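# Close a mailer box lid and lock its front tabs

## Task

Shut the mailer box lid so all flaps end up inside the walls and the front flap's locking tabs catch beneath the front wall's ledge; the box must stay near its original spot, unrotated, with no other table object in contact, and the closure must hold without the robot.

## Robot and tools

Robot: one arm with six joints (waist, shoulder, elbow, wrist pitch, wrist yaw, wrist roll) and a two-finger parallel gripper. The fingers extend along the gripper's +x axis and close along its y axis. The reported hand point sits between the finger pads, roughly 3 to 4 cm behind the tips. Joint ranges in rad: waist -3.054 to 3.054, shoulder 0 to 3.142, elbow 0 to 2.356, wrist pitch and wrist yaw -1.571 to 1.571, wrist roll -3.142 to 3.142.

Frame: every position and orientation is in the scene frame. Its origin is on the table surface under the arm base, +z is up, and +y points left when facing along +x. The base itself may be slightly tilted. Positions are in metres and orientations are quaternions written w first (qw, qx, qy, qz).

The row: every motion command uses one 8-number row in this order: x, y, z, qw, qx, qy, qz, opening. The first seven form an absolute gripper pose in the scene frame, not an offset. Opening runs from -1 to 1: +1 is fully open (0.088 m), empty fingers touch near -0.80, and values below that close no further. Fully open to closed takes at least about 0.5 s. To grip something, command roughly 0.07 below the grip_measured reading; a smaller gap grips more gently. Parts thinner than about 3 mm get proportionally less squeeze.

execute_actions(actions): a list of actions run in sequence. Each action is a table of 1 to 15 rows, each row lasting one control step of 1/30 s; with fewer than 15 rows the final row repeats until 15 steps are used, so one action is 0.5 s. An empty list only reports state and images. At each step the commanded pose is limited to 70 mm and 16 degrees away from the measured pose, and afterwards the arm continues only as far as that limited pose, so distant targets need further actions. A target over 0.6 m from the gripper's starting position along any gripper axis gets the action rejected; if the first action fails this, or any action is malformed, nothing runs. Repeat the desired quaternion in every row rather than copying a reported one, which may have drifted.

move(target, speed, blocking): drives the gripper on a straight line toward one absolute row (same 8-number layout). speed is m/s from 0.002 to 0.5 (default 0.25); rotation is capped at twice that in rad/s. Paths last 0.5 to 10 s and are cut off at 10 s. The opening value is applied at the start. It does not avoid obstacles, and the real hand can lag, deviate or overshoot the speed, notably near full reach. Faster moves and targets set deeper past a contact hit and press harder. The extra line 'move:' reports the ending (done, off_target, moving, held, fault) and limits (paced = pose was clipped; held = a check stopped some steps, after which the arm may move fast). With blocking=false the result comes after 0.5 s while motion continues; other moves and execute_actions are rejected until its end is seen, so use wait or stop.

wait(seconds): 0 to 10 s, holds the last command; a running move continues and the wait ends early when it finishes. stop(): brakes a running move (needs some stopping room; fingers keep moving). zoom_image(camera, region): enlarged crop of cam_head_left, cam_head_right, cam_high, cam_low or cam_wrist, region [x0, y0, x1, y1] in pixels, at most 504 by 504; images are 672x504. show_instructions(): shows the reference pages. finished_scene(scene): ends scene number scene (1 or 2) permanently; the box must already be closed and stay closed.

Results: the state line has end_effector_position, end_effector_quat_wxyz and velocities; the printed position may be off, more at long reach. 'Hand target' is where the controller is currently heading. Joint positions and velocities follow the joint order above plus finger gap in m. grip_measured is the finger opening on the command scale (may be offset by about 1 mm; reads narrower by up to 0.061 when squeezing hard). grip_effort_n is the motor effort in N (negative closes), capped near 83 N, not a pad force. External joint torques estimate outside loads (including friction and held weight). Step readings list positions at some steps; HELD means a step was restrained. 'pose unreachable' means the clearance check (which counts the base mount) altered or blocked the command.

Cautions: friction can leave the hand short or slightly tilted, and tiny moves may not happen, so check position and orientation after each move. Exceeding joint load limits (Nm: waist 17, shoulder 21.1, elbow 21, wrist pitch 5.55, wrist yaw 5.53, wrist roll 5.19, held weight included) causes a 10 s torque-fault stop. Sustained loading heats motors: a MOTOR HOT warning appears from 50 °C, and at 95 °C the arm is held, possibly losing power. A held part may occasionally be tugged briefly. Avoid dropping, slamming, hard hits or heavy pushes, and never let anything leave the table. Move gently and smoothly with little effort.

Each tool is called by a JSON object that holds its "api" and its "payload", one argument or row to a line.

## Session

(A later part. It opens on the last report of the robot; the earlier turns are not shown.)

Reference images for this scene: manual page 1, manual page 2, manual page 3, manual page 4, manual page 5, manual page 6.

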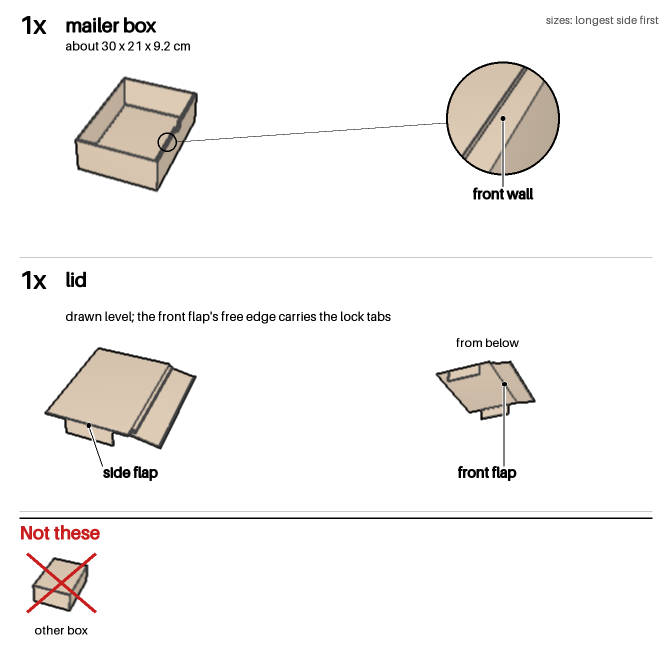

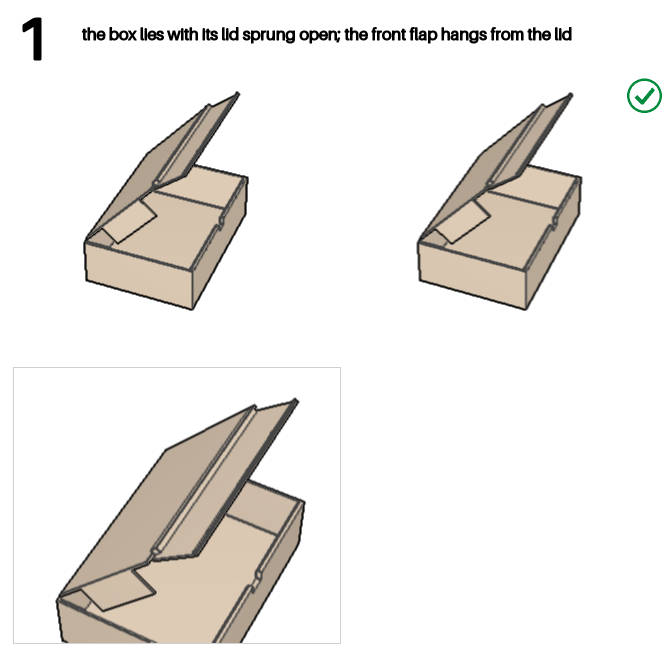

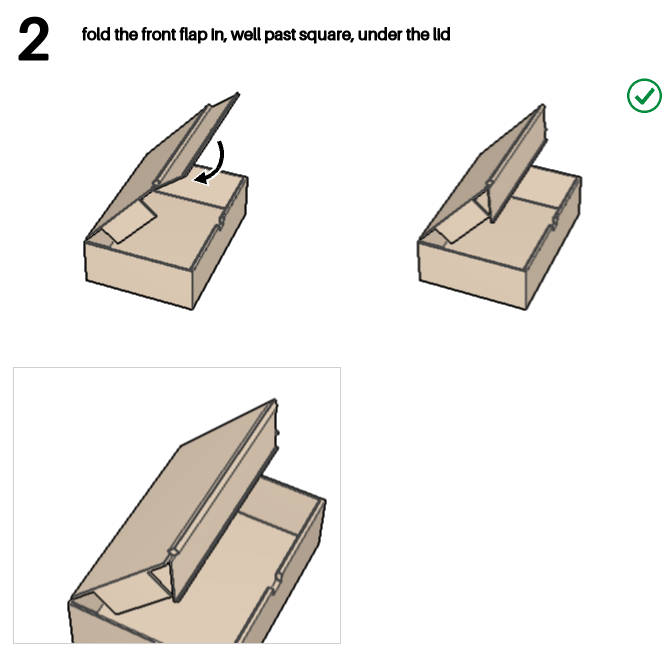

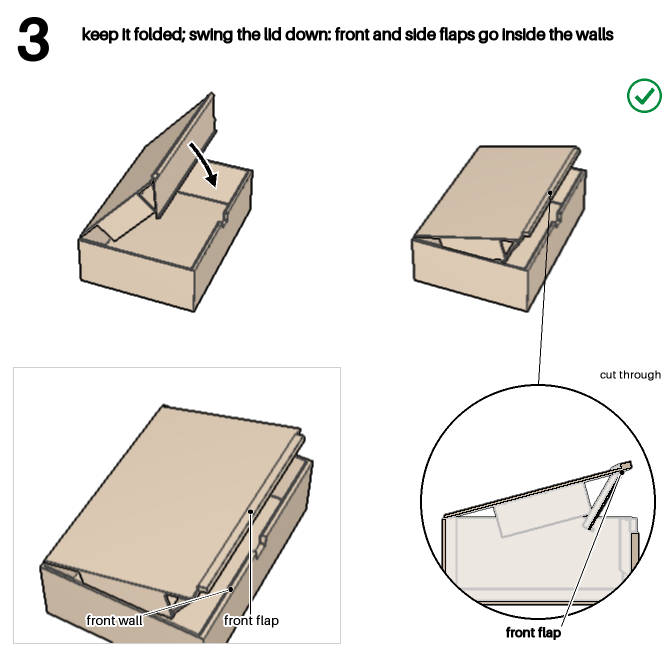

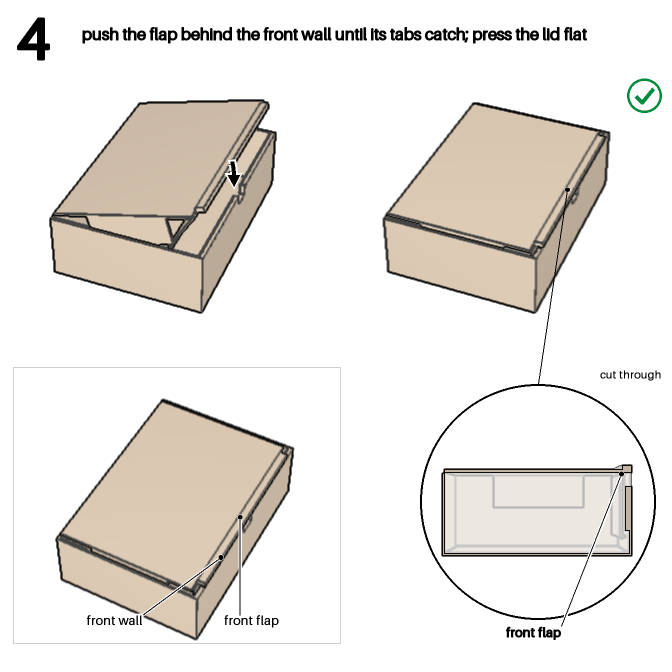

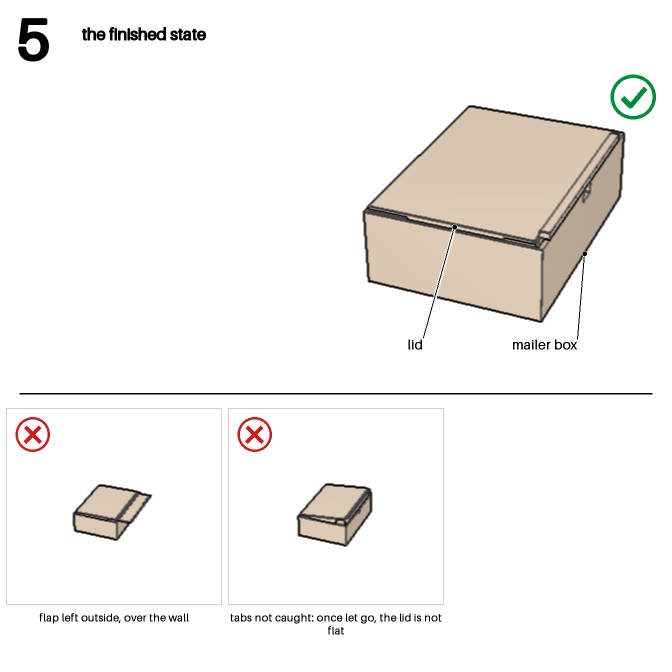

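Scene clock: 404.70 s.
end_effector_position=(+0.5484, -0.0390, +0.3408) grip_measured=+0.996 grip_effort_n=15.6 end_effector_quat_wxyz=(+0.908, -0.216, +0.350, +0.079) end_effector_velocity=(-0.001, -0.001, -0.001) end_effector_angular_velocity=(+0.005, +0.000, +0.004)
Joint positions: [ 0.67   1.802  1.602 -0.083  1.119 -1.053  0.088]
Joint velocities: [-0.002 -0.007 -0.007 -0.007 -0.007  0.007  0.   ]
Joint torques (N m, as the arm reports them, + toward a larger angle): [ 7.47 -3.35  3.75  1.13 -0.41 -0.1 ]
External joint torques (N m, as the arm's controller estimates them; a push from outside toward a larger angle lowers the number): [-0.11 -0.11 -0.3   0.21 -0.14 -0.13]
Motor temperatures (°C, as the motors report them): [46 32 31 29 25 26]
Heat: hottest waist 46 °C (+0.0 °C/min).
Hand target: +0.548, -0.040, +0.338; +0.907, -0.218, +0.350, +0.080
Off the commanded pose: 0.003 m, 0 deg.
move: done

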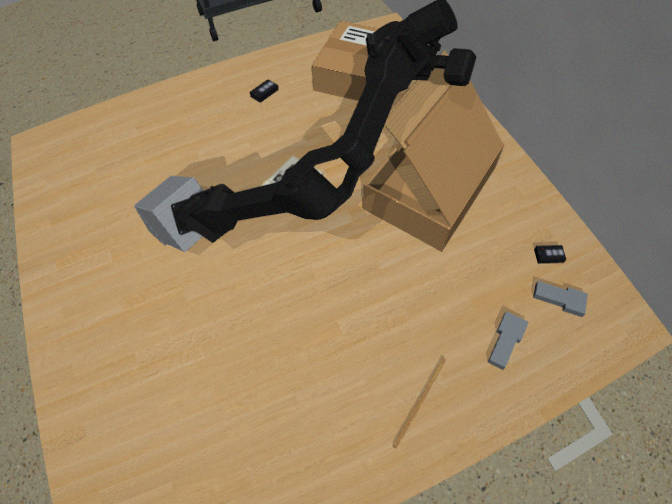

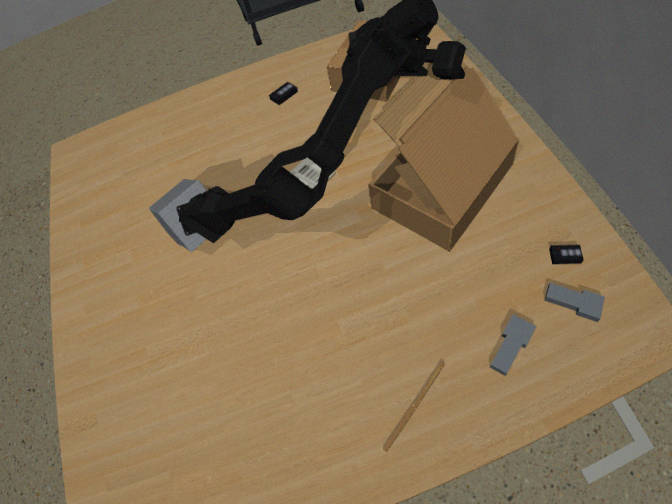

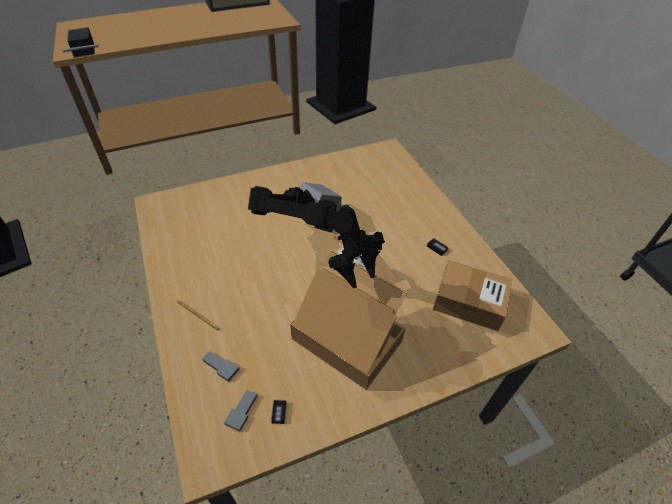

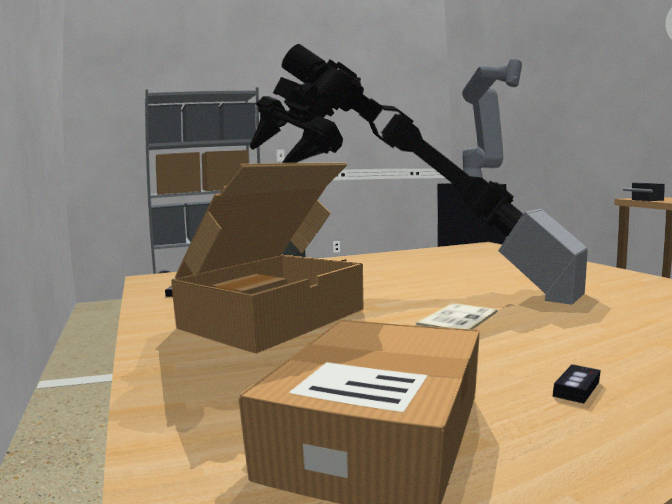

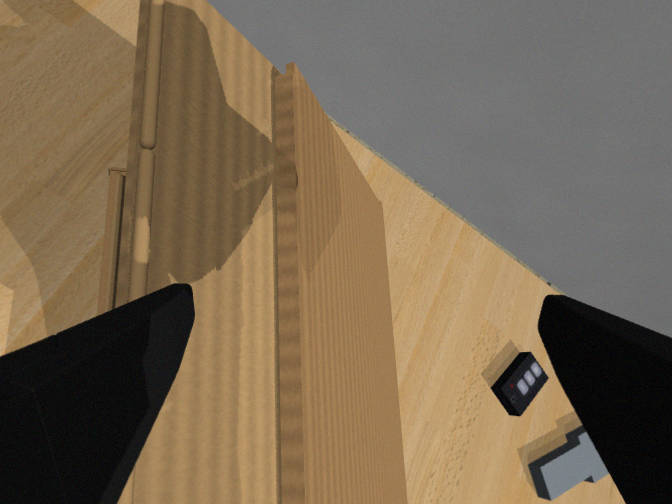

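{"api": "move", "payload": {
  "target": [0.54,-0.012,0.36,0.911,-0.15,0.362,0.138,1],
  "speed": 0.05
}}

{"api": "move", "payload": {
  "target": [0.54,-0.012,0.325,0.911,-0.15,0.362,0.138,1],
  "speed": 0.03
}}

{"api": "move", "payload": {
  "target": [0.552,-0.048,0.318,0.911,-0.15,0.362,0.138,1],
  "speed": 0.015
}}

Scene clock: 422.20 s.
end_effector_position=(+0.5392, -0.0146, +0.3601) grip_measured=+0.996 grip_effort_n=16.0 end_effector_quat_wxyz=(+0.910, -0.152, +0.361, +0.135) end_effector_velocity=(-0.001, +0.008, -0.002) end_effector_angular_velocity=(+0.015, +0.009, +0.042)
Joint positions: [ 0.722  1.865  1.79  -0.481  1.058 -0.72   0.088]
Joint velocities: [-0.002  0.012  0.017 -0.051 -0.037  0.022 -0.   ]
Joint torques (N m, as the arm reports them, + toward a larger angle): [ 8.1  -1.95  5.51  0.77 -0.39  0.19]
External joint torques (N m, as the arm's controller estimates them; a push from outside toward a larger angle lowers the number): [ 0.39  0.98  1.72 -0.19 -0.17  0.17]
Motor temperatures (°C, as the motors report them): [47 31 31 29 25 26]
Heat: hottest waist 47 °C (+0.0 °C/min).
Hand target: +0.540, -0.012, +0.360; +0.910, -0.150, +0.361, +0.138
Off the commanded pose: 0.003 m, 0 deg.
move: done

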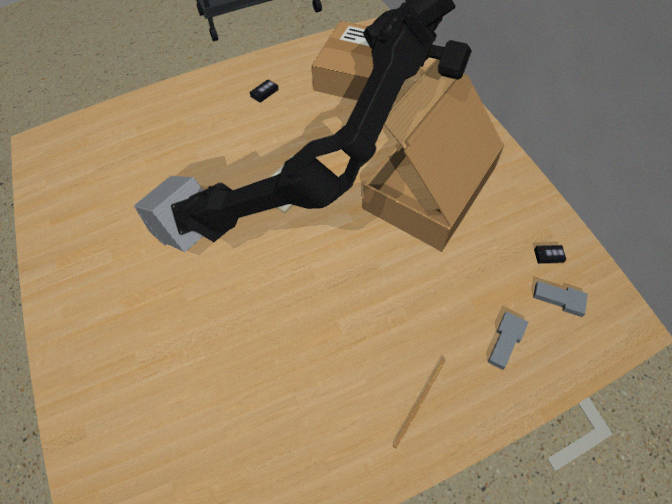

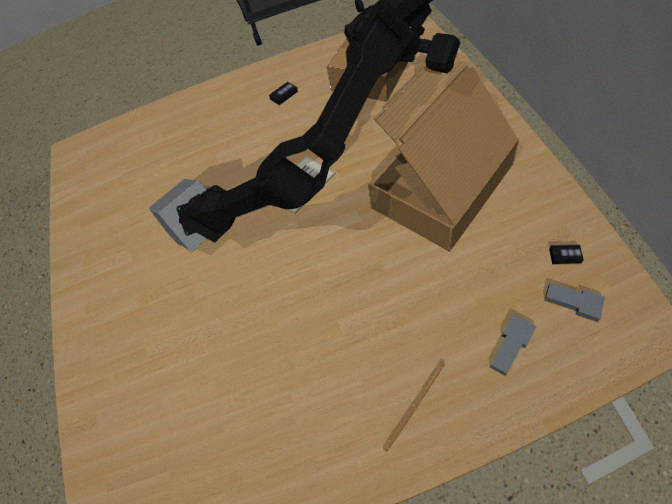

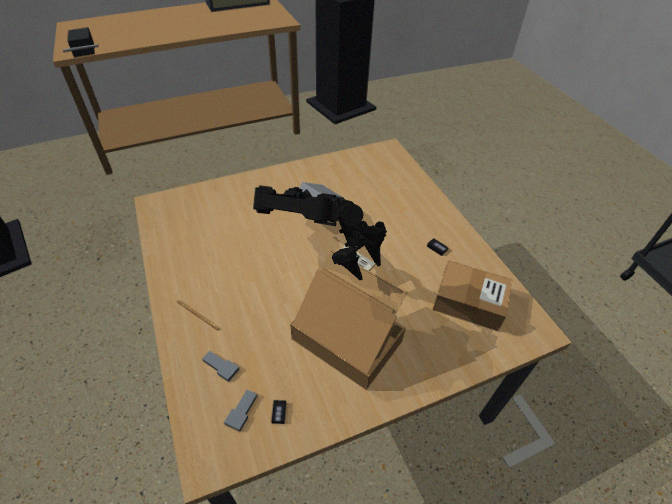

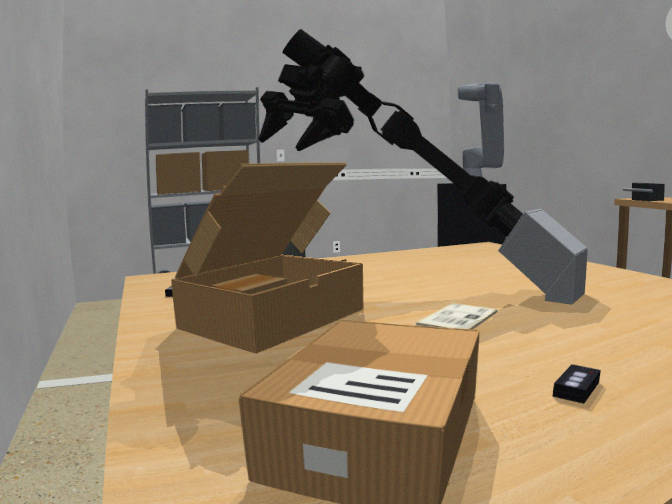

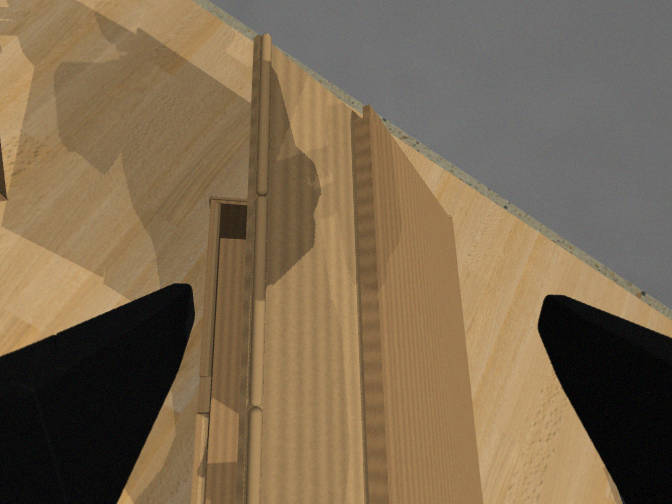

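Scene clock: 423.70 s.
end_effector_position=(+0.5404, -0.0108, +0.3275) grip_measured=+0.996 grip_effort_n=16.0 end_effector_quat_wxyz=(+0.910, -0.149, +0.361, +0.137) end_effector_velocity=(-0.001, +0.003, +0.002) end_effector_angular_velocity=(+0.022, -0.010, +0.008)
Joint positions: [ 0.66   1.825  1.646 -0.33   1.    -0.773  0.088]
Joint velocities: [ 0.002 -0.007 -0.012  0.007 -0.022  0.007 -0.   ]
Joint torques (N m, as the arm reports them, + toward a larger angle): [ 7.69 -3.38  3.81  1.14 -0.44 -0.16]
External joint torques (N m, as the arm's controller estimates them; a push from outside toward a larger angle lowers the number): [-0.06 -0.05 -0.21  0.18 -0.18 -0.18]
Motor temperatures (°C, as the motors report them): [47 31 31 29 25 26]
Heat: hottest waist 47 °C (+0.0 °C/min).
Hand target: +0.540, -0.012, +0.325; +0.910, -0.150, +0.362, +0.138
Off the commanded pose: 0.003 m, 0 deg.
move: done

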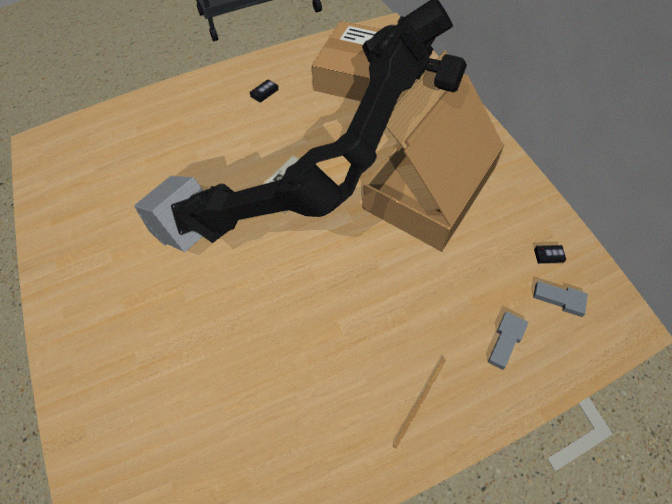

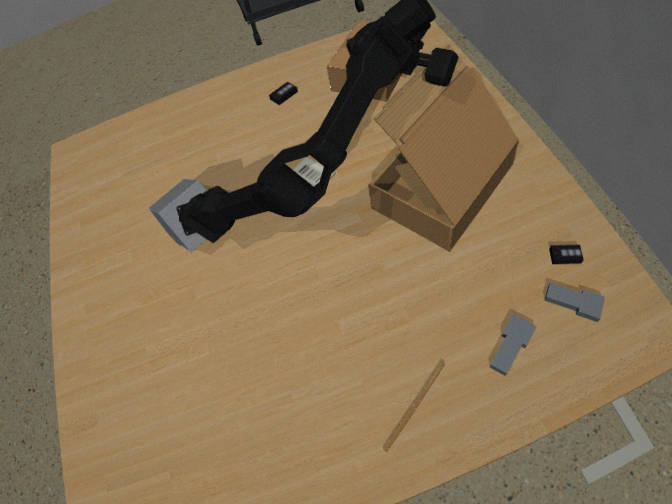

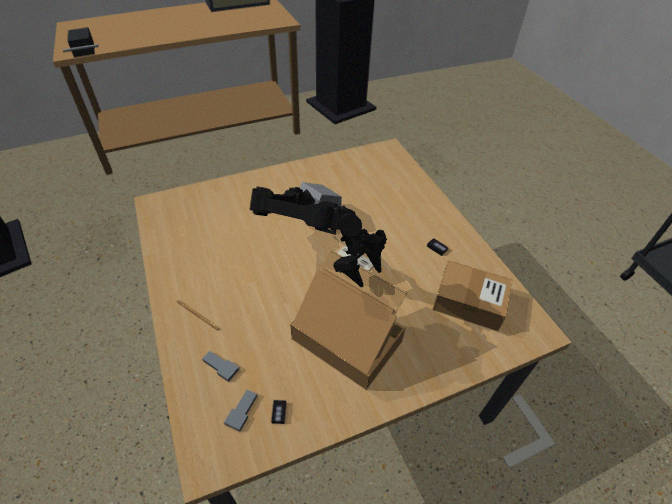

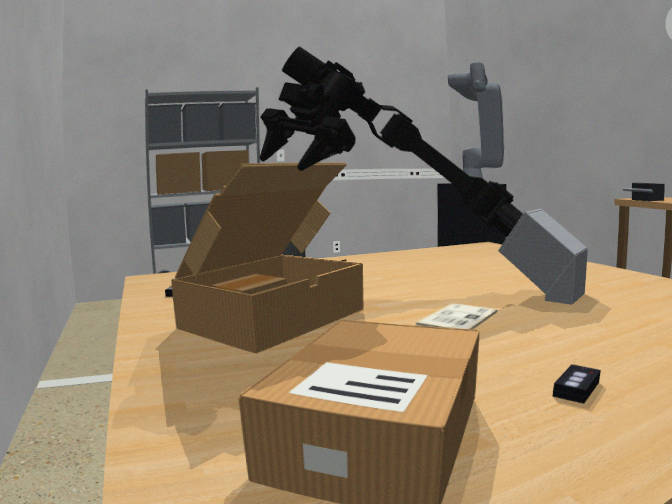

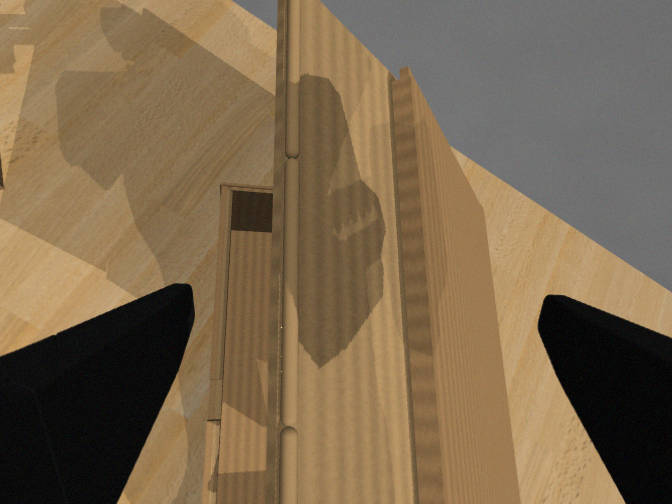

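Scene clock: 426.63 s.
end_effector_position=(+0.5507, -0.0434, +0.3176) grip_measured=+0.996 grip_effort_n=16.0 end_effector_quat_wxyz=(+0.909, -0.151, +0.362, +0.139) end_effector_velocity=(-0.001, -0.005, -0.003) end_effector_angular_velocity=(-0.004, +0.011, -0.012)
Joint positions: [ 0.594  1.783  1.676 -0.364  0.942 -0.827  0.088]
Joint velocities: [-0.007 -0.007 -0.002 -0.007  0.007  0.007 -0.   ]
Joint torques (N m, as the arm reports them, + toward a larger angle): [ 7.54 -3.51  5.57  0.78 -0.47 -0.11]
External joint torques (N m, as the arm's controller estimates them; a push from outside toward a larger angle lowers the number): [-0.06 -0.05  1.63 -0.17 -0.18 -0.13]
Motor temperatures (°C, as the motors report them): [47 31 31 29 25 26]
Heat: hottest waist 47 °C (+0.0 °C/min).
Hand target: +0.552, -0.048, +0.318; +0.910, -0.150, +0.362, +0.138
Off the commanded pose: 0.005 m, 0 deg.
move: done

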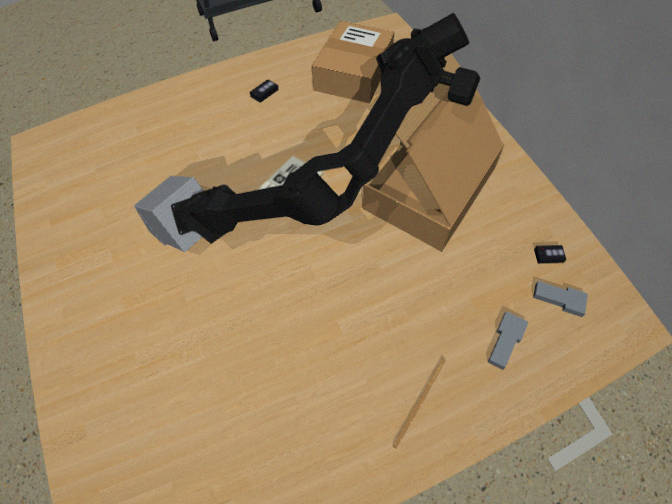

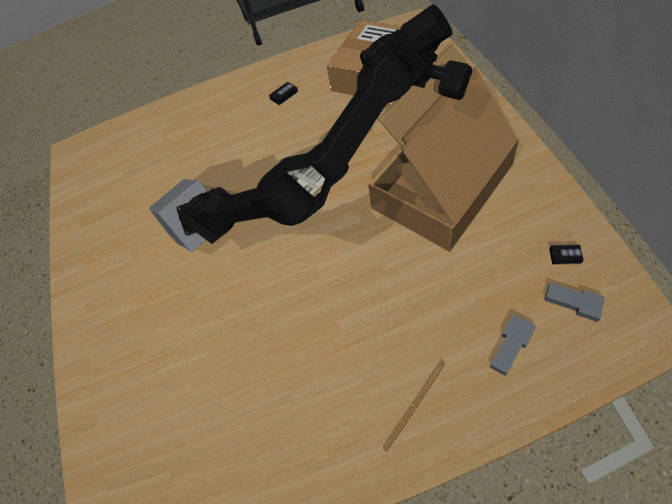

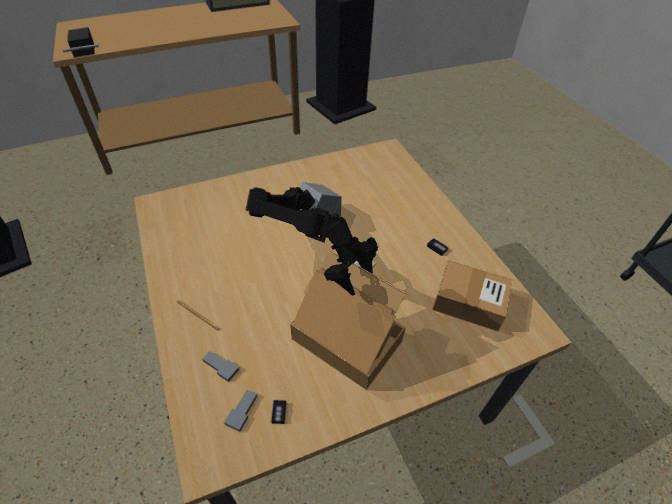

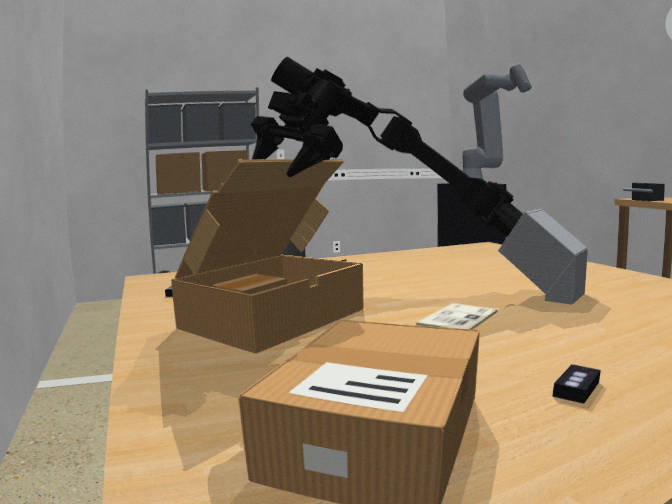

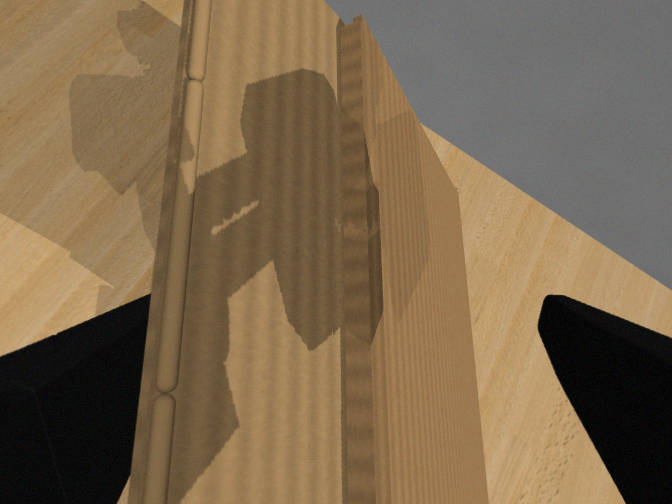

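{"api": "move", "payload": {
  "target": [0.564,-0.09,0.275,0.903,-0.227,0.345,0.104,1],
  "speed": 0.02
}}

{"api": "move", "payload": {
  "target": [0.572,-0.115,0.262,0.855,-0.441,0.279,0,1],
  "speed": 0.06
}}

Scene clock: 442.97 s.
end_effector_position=(+0.5649, -0.0869, +0.2780) grip_measured=+0.996 grip_effort_n=16.0 end_effector_quat_wxyz=(+0.905, -0.225, +0.344, +0.105) end_effector_velocity=(+0.000, -0.001, -0.003) end_effector_angular_velocity=(-0.014, -0.001, +0.013)
Joint positions: [ 0.46   1.706  1.518 -0.059  0.882 -1.15   0.088]
Joint velocities: [-0.007 -0.002 -0.007  0.007 -0.007 -0.022 -0.   ]
Joint torques (N m, as the arm reports them, + toward a larger angle): [ 6.95 -4.17  3.96  1.1  -0.43 -0.15]
External joint torques (N m, as the arm's controller estimates them; a push from outside toward a larger angle lowers the number): [-0.35 -0.11 -0.12  0.17 -0.09 -0.18]
Motor temperatures (°C, as the motors report them): [47 32 31 29 25 26]
Heat: hottest waist 47 °C (+1.0 °C/min).
Hand target: +0.564, -0.090, +0.275; +0.904, -0.227, +0.346, +0.104
Off the commanded pose: 0.004 m, 0 deg.
move: done

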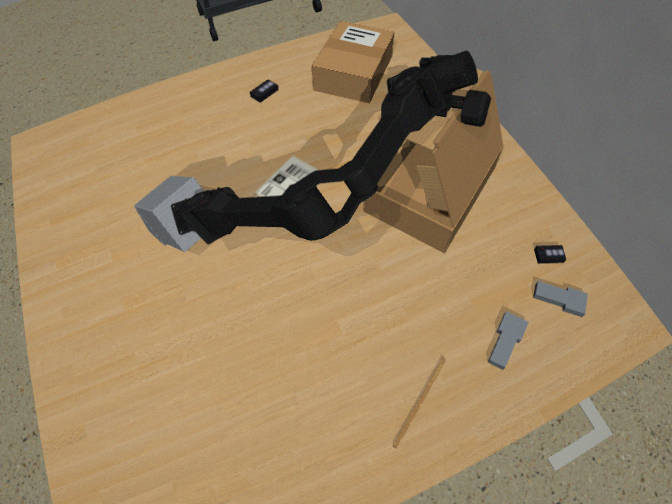

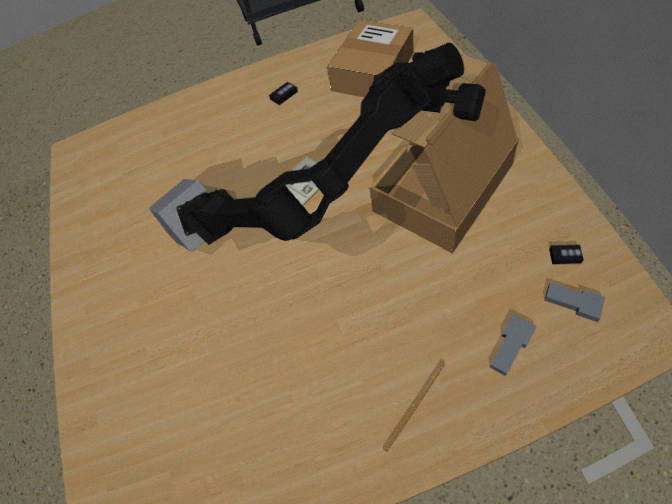

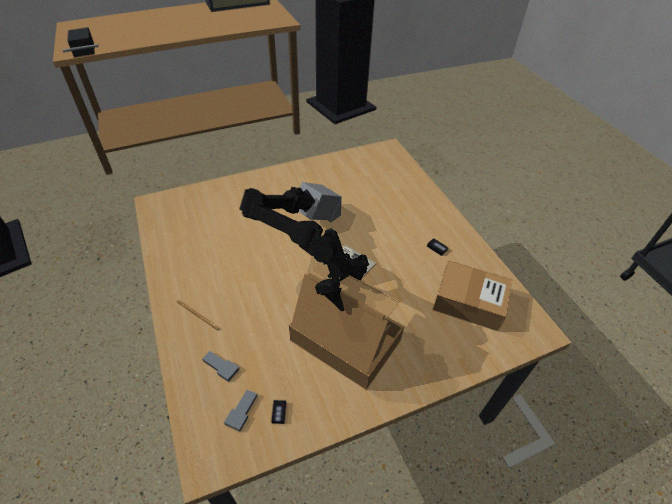

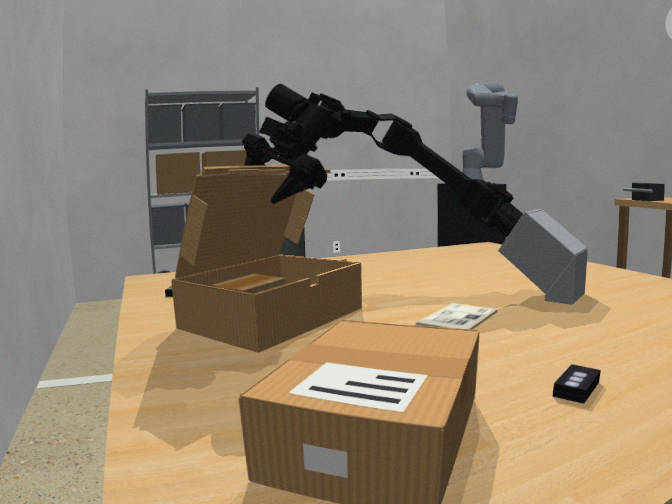

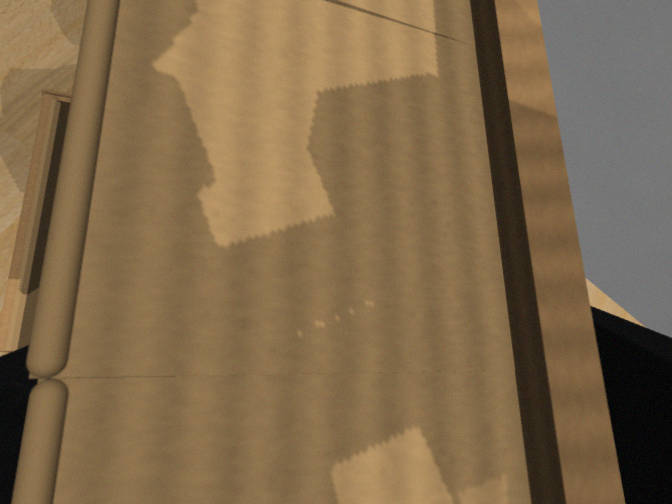

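Scene clock: 447.47 s.
end_effector_position=(+0.5720, -0.1186, +0.2686) grip_measured=+0.996 grip_effort_n=16.0 end_effector_quat_wxyz=(+0.857, -0.434, +0.277, -0.005) end_effector_velocity=(+0.001, +0.002, -0.002) end_effector_angular_velocity=(-0.033, -0.003, +0.027)
Joint positions: [ 0.395  1.717  1.246  0.784  0.833 -1.92   0.088]
Joint velocities: [-0.007  0.002 -0.007  0.007 -0.022 -0.037  0.   ]
Joint torques (N m, as the arm reports them, + toward a larger angle): [ 6.98 -3.    3.85  1.09 -0.71 -0.12]
External joint torques (N m, as the arm's controller estimates them; a push from outside toward a larger angle lowers the number): [-0.21  1.48 -0.16  0.22 -0.23 -0.17]
Motor temperatures (°C, as the motors report them): [47 32 31 29 25 26]
Heat: hottest waist 47 °C (+1.0 °C/min).
Hand target: +0.572, -0.115, +0.262; +0.853, -0.440, +0.279, +0.000
Off the commanded pose: 0.008 m, 1 deg.
move: done

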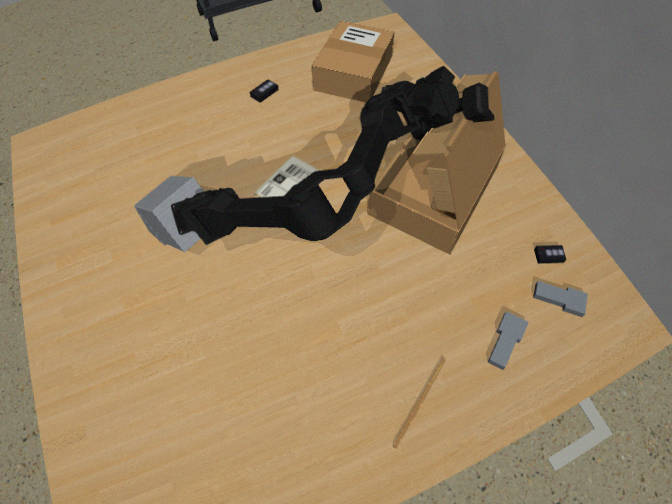

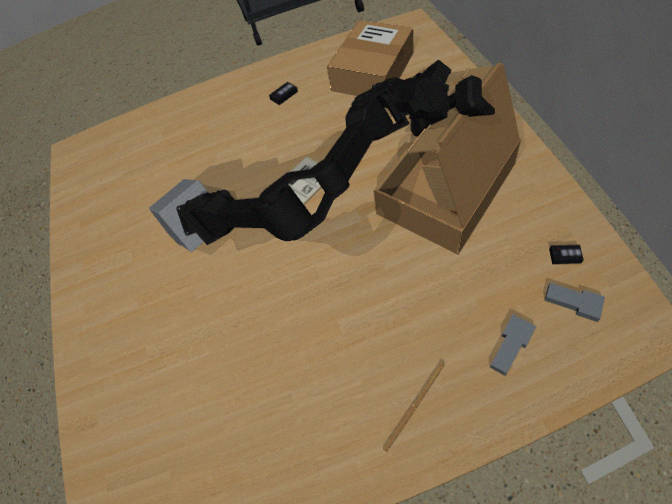

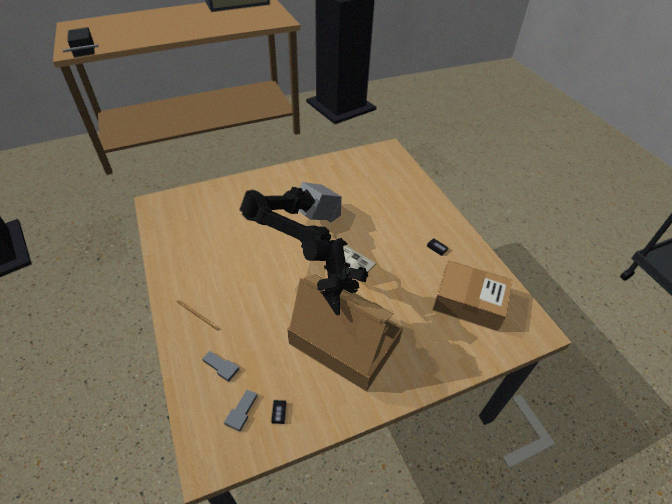

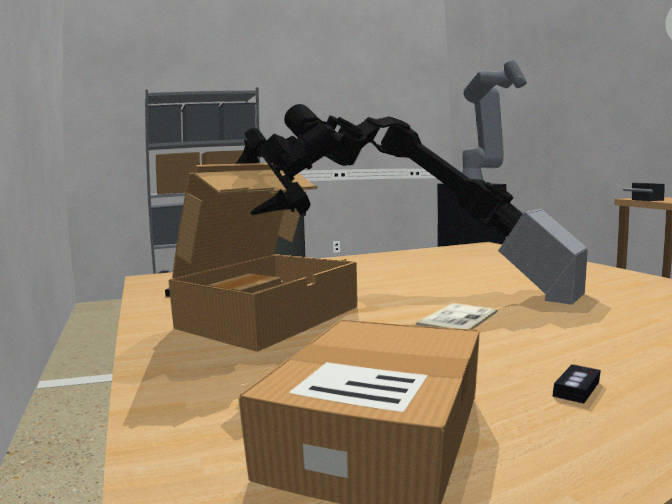

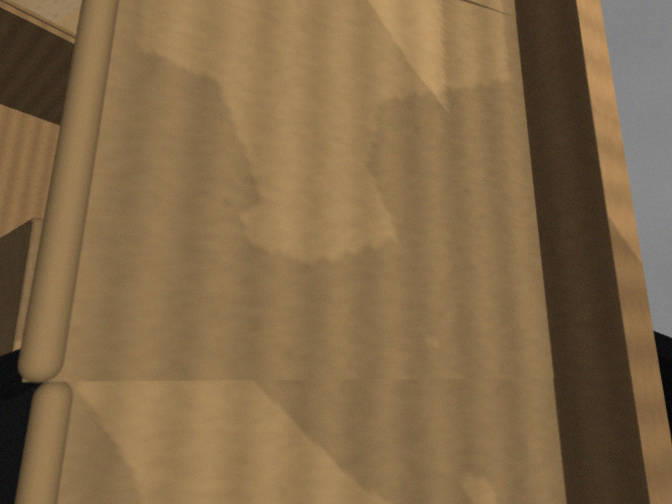

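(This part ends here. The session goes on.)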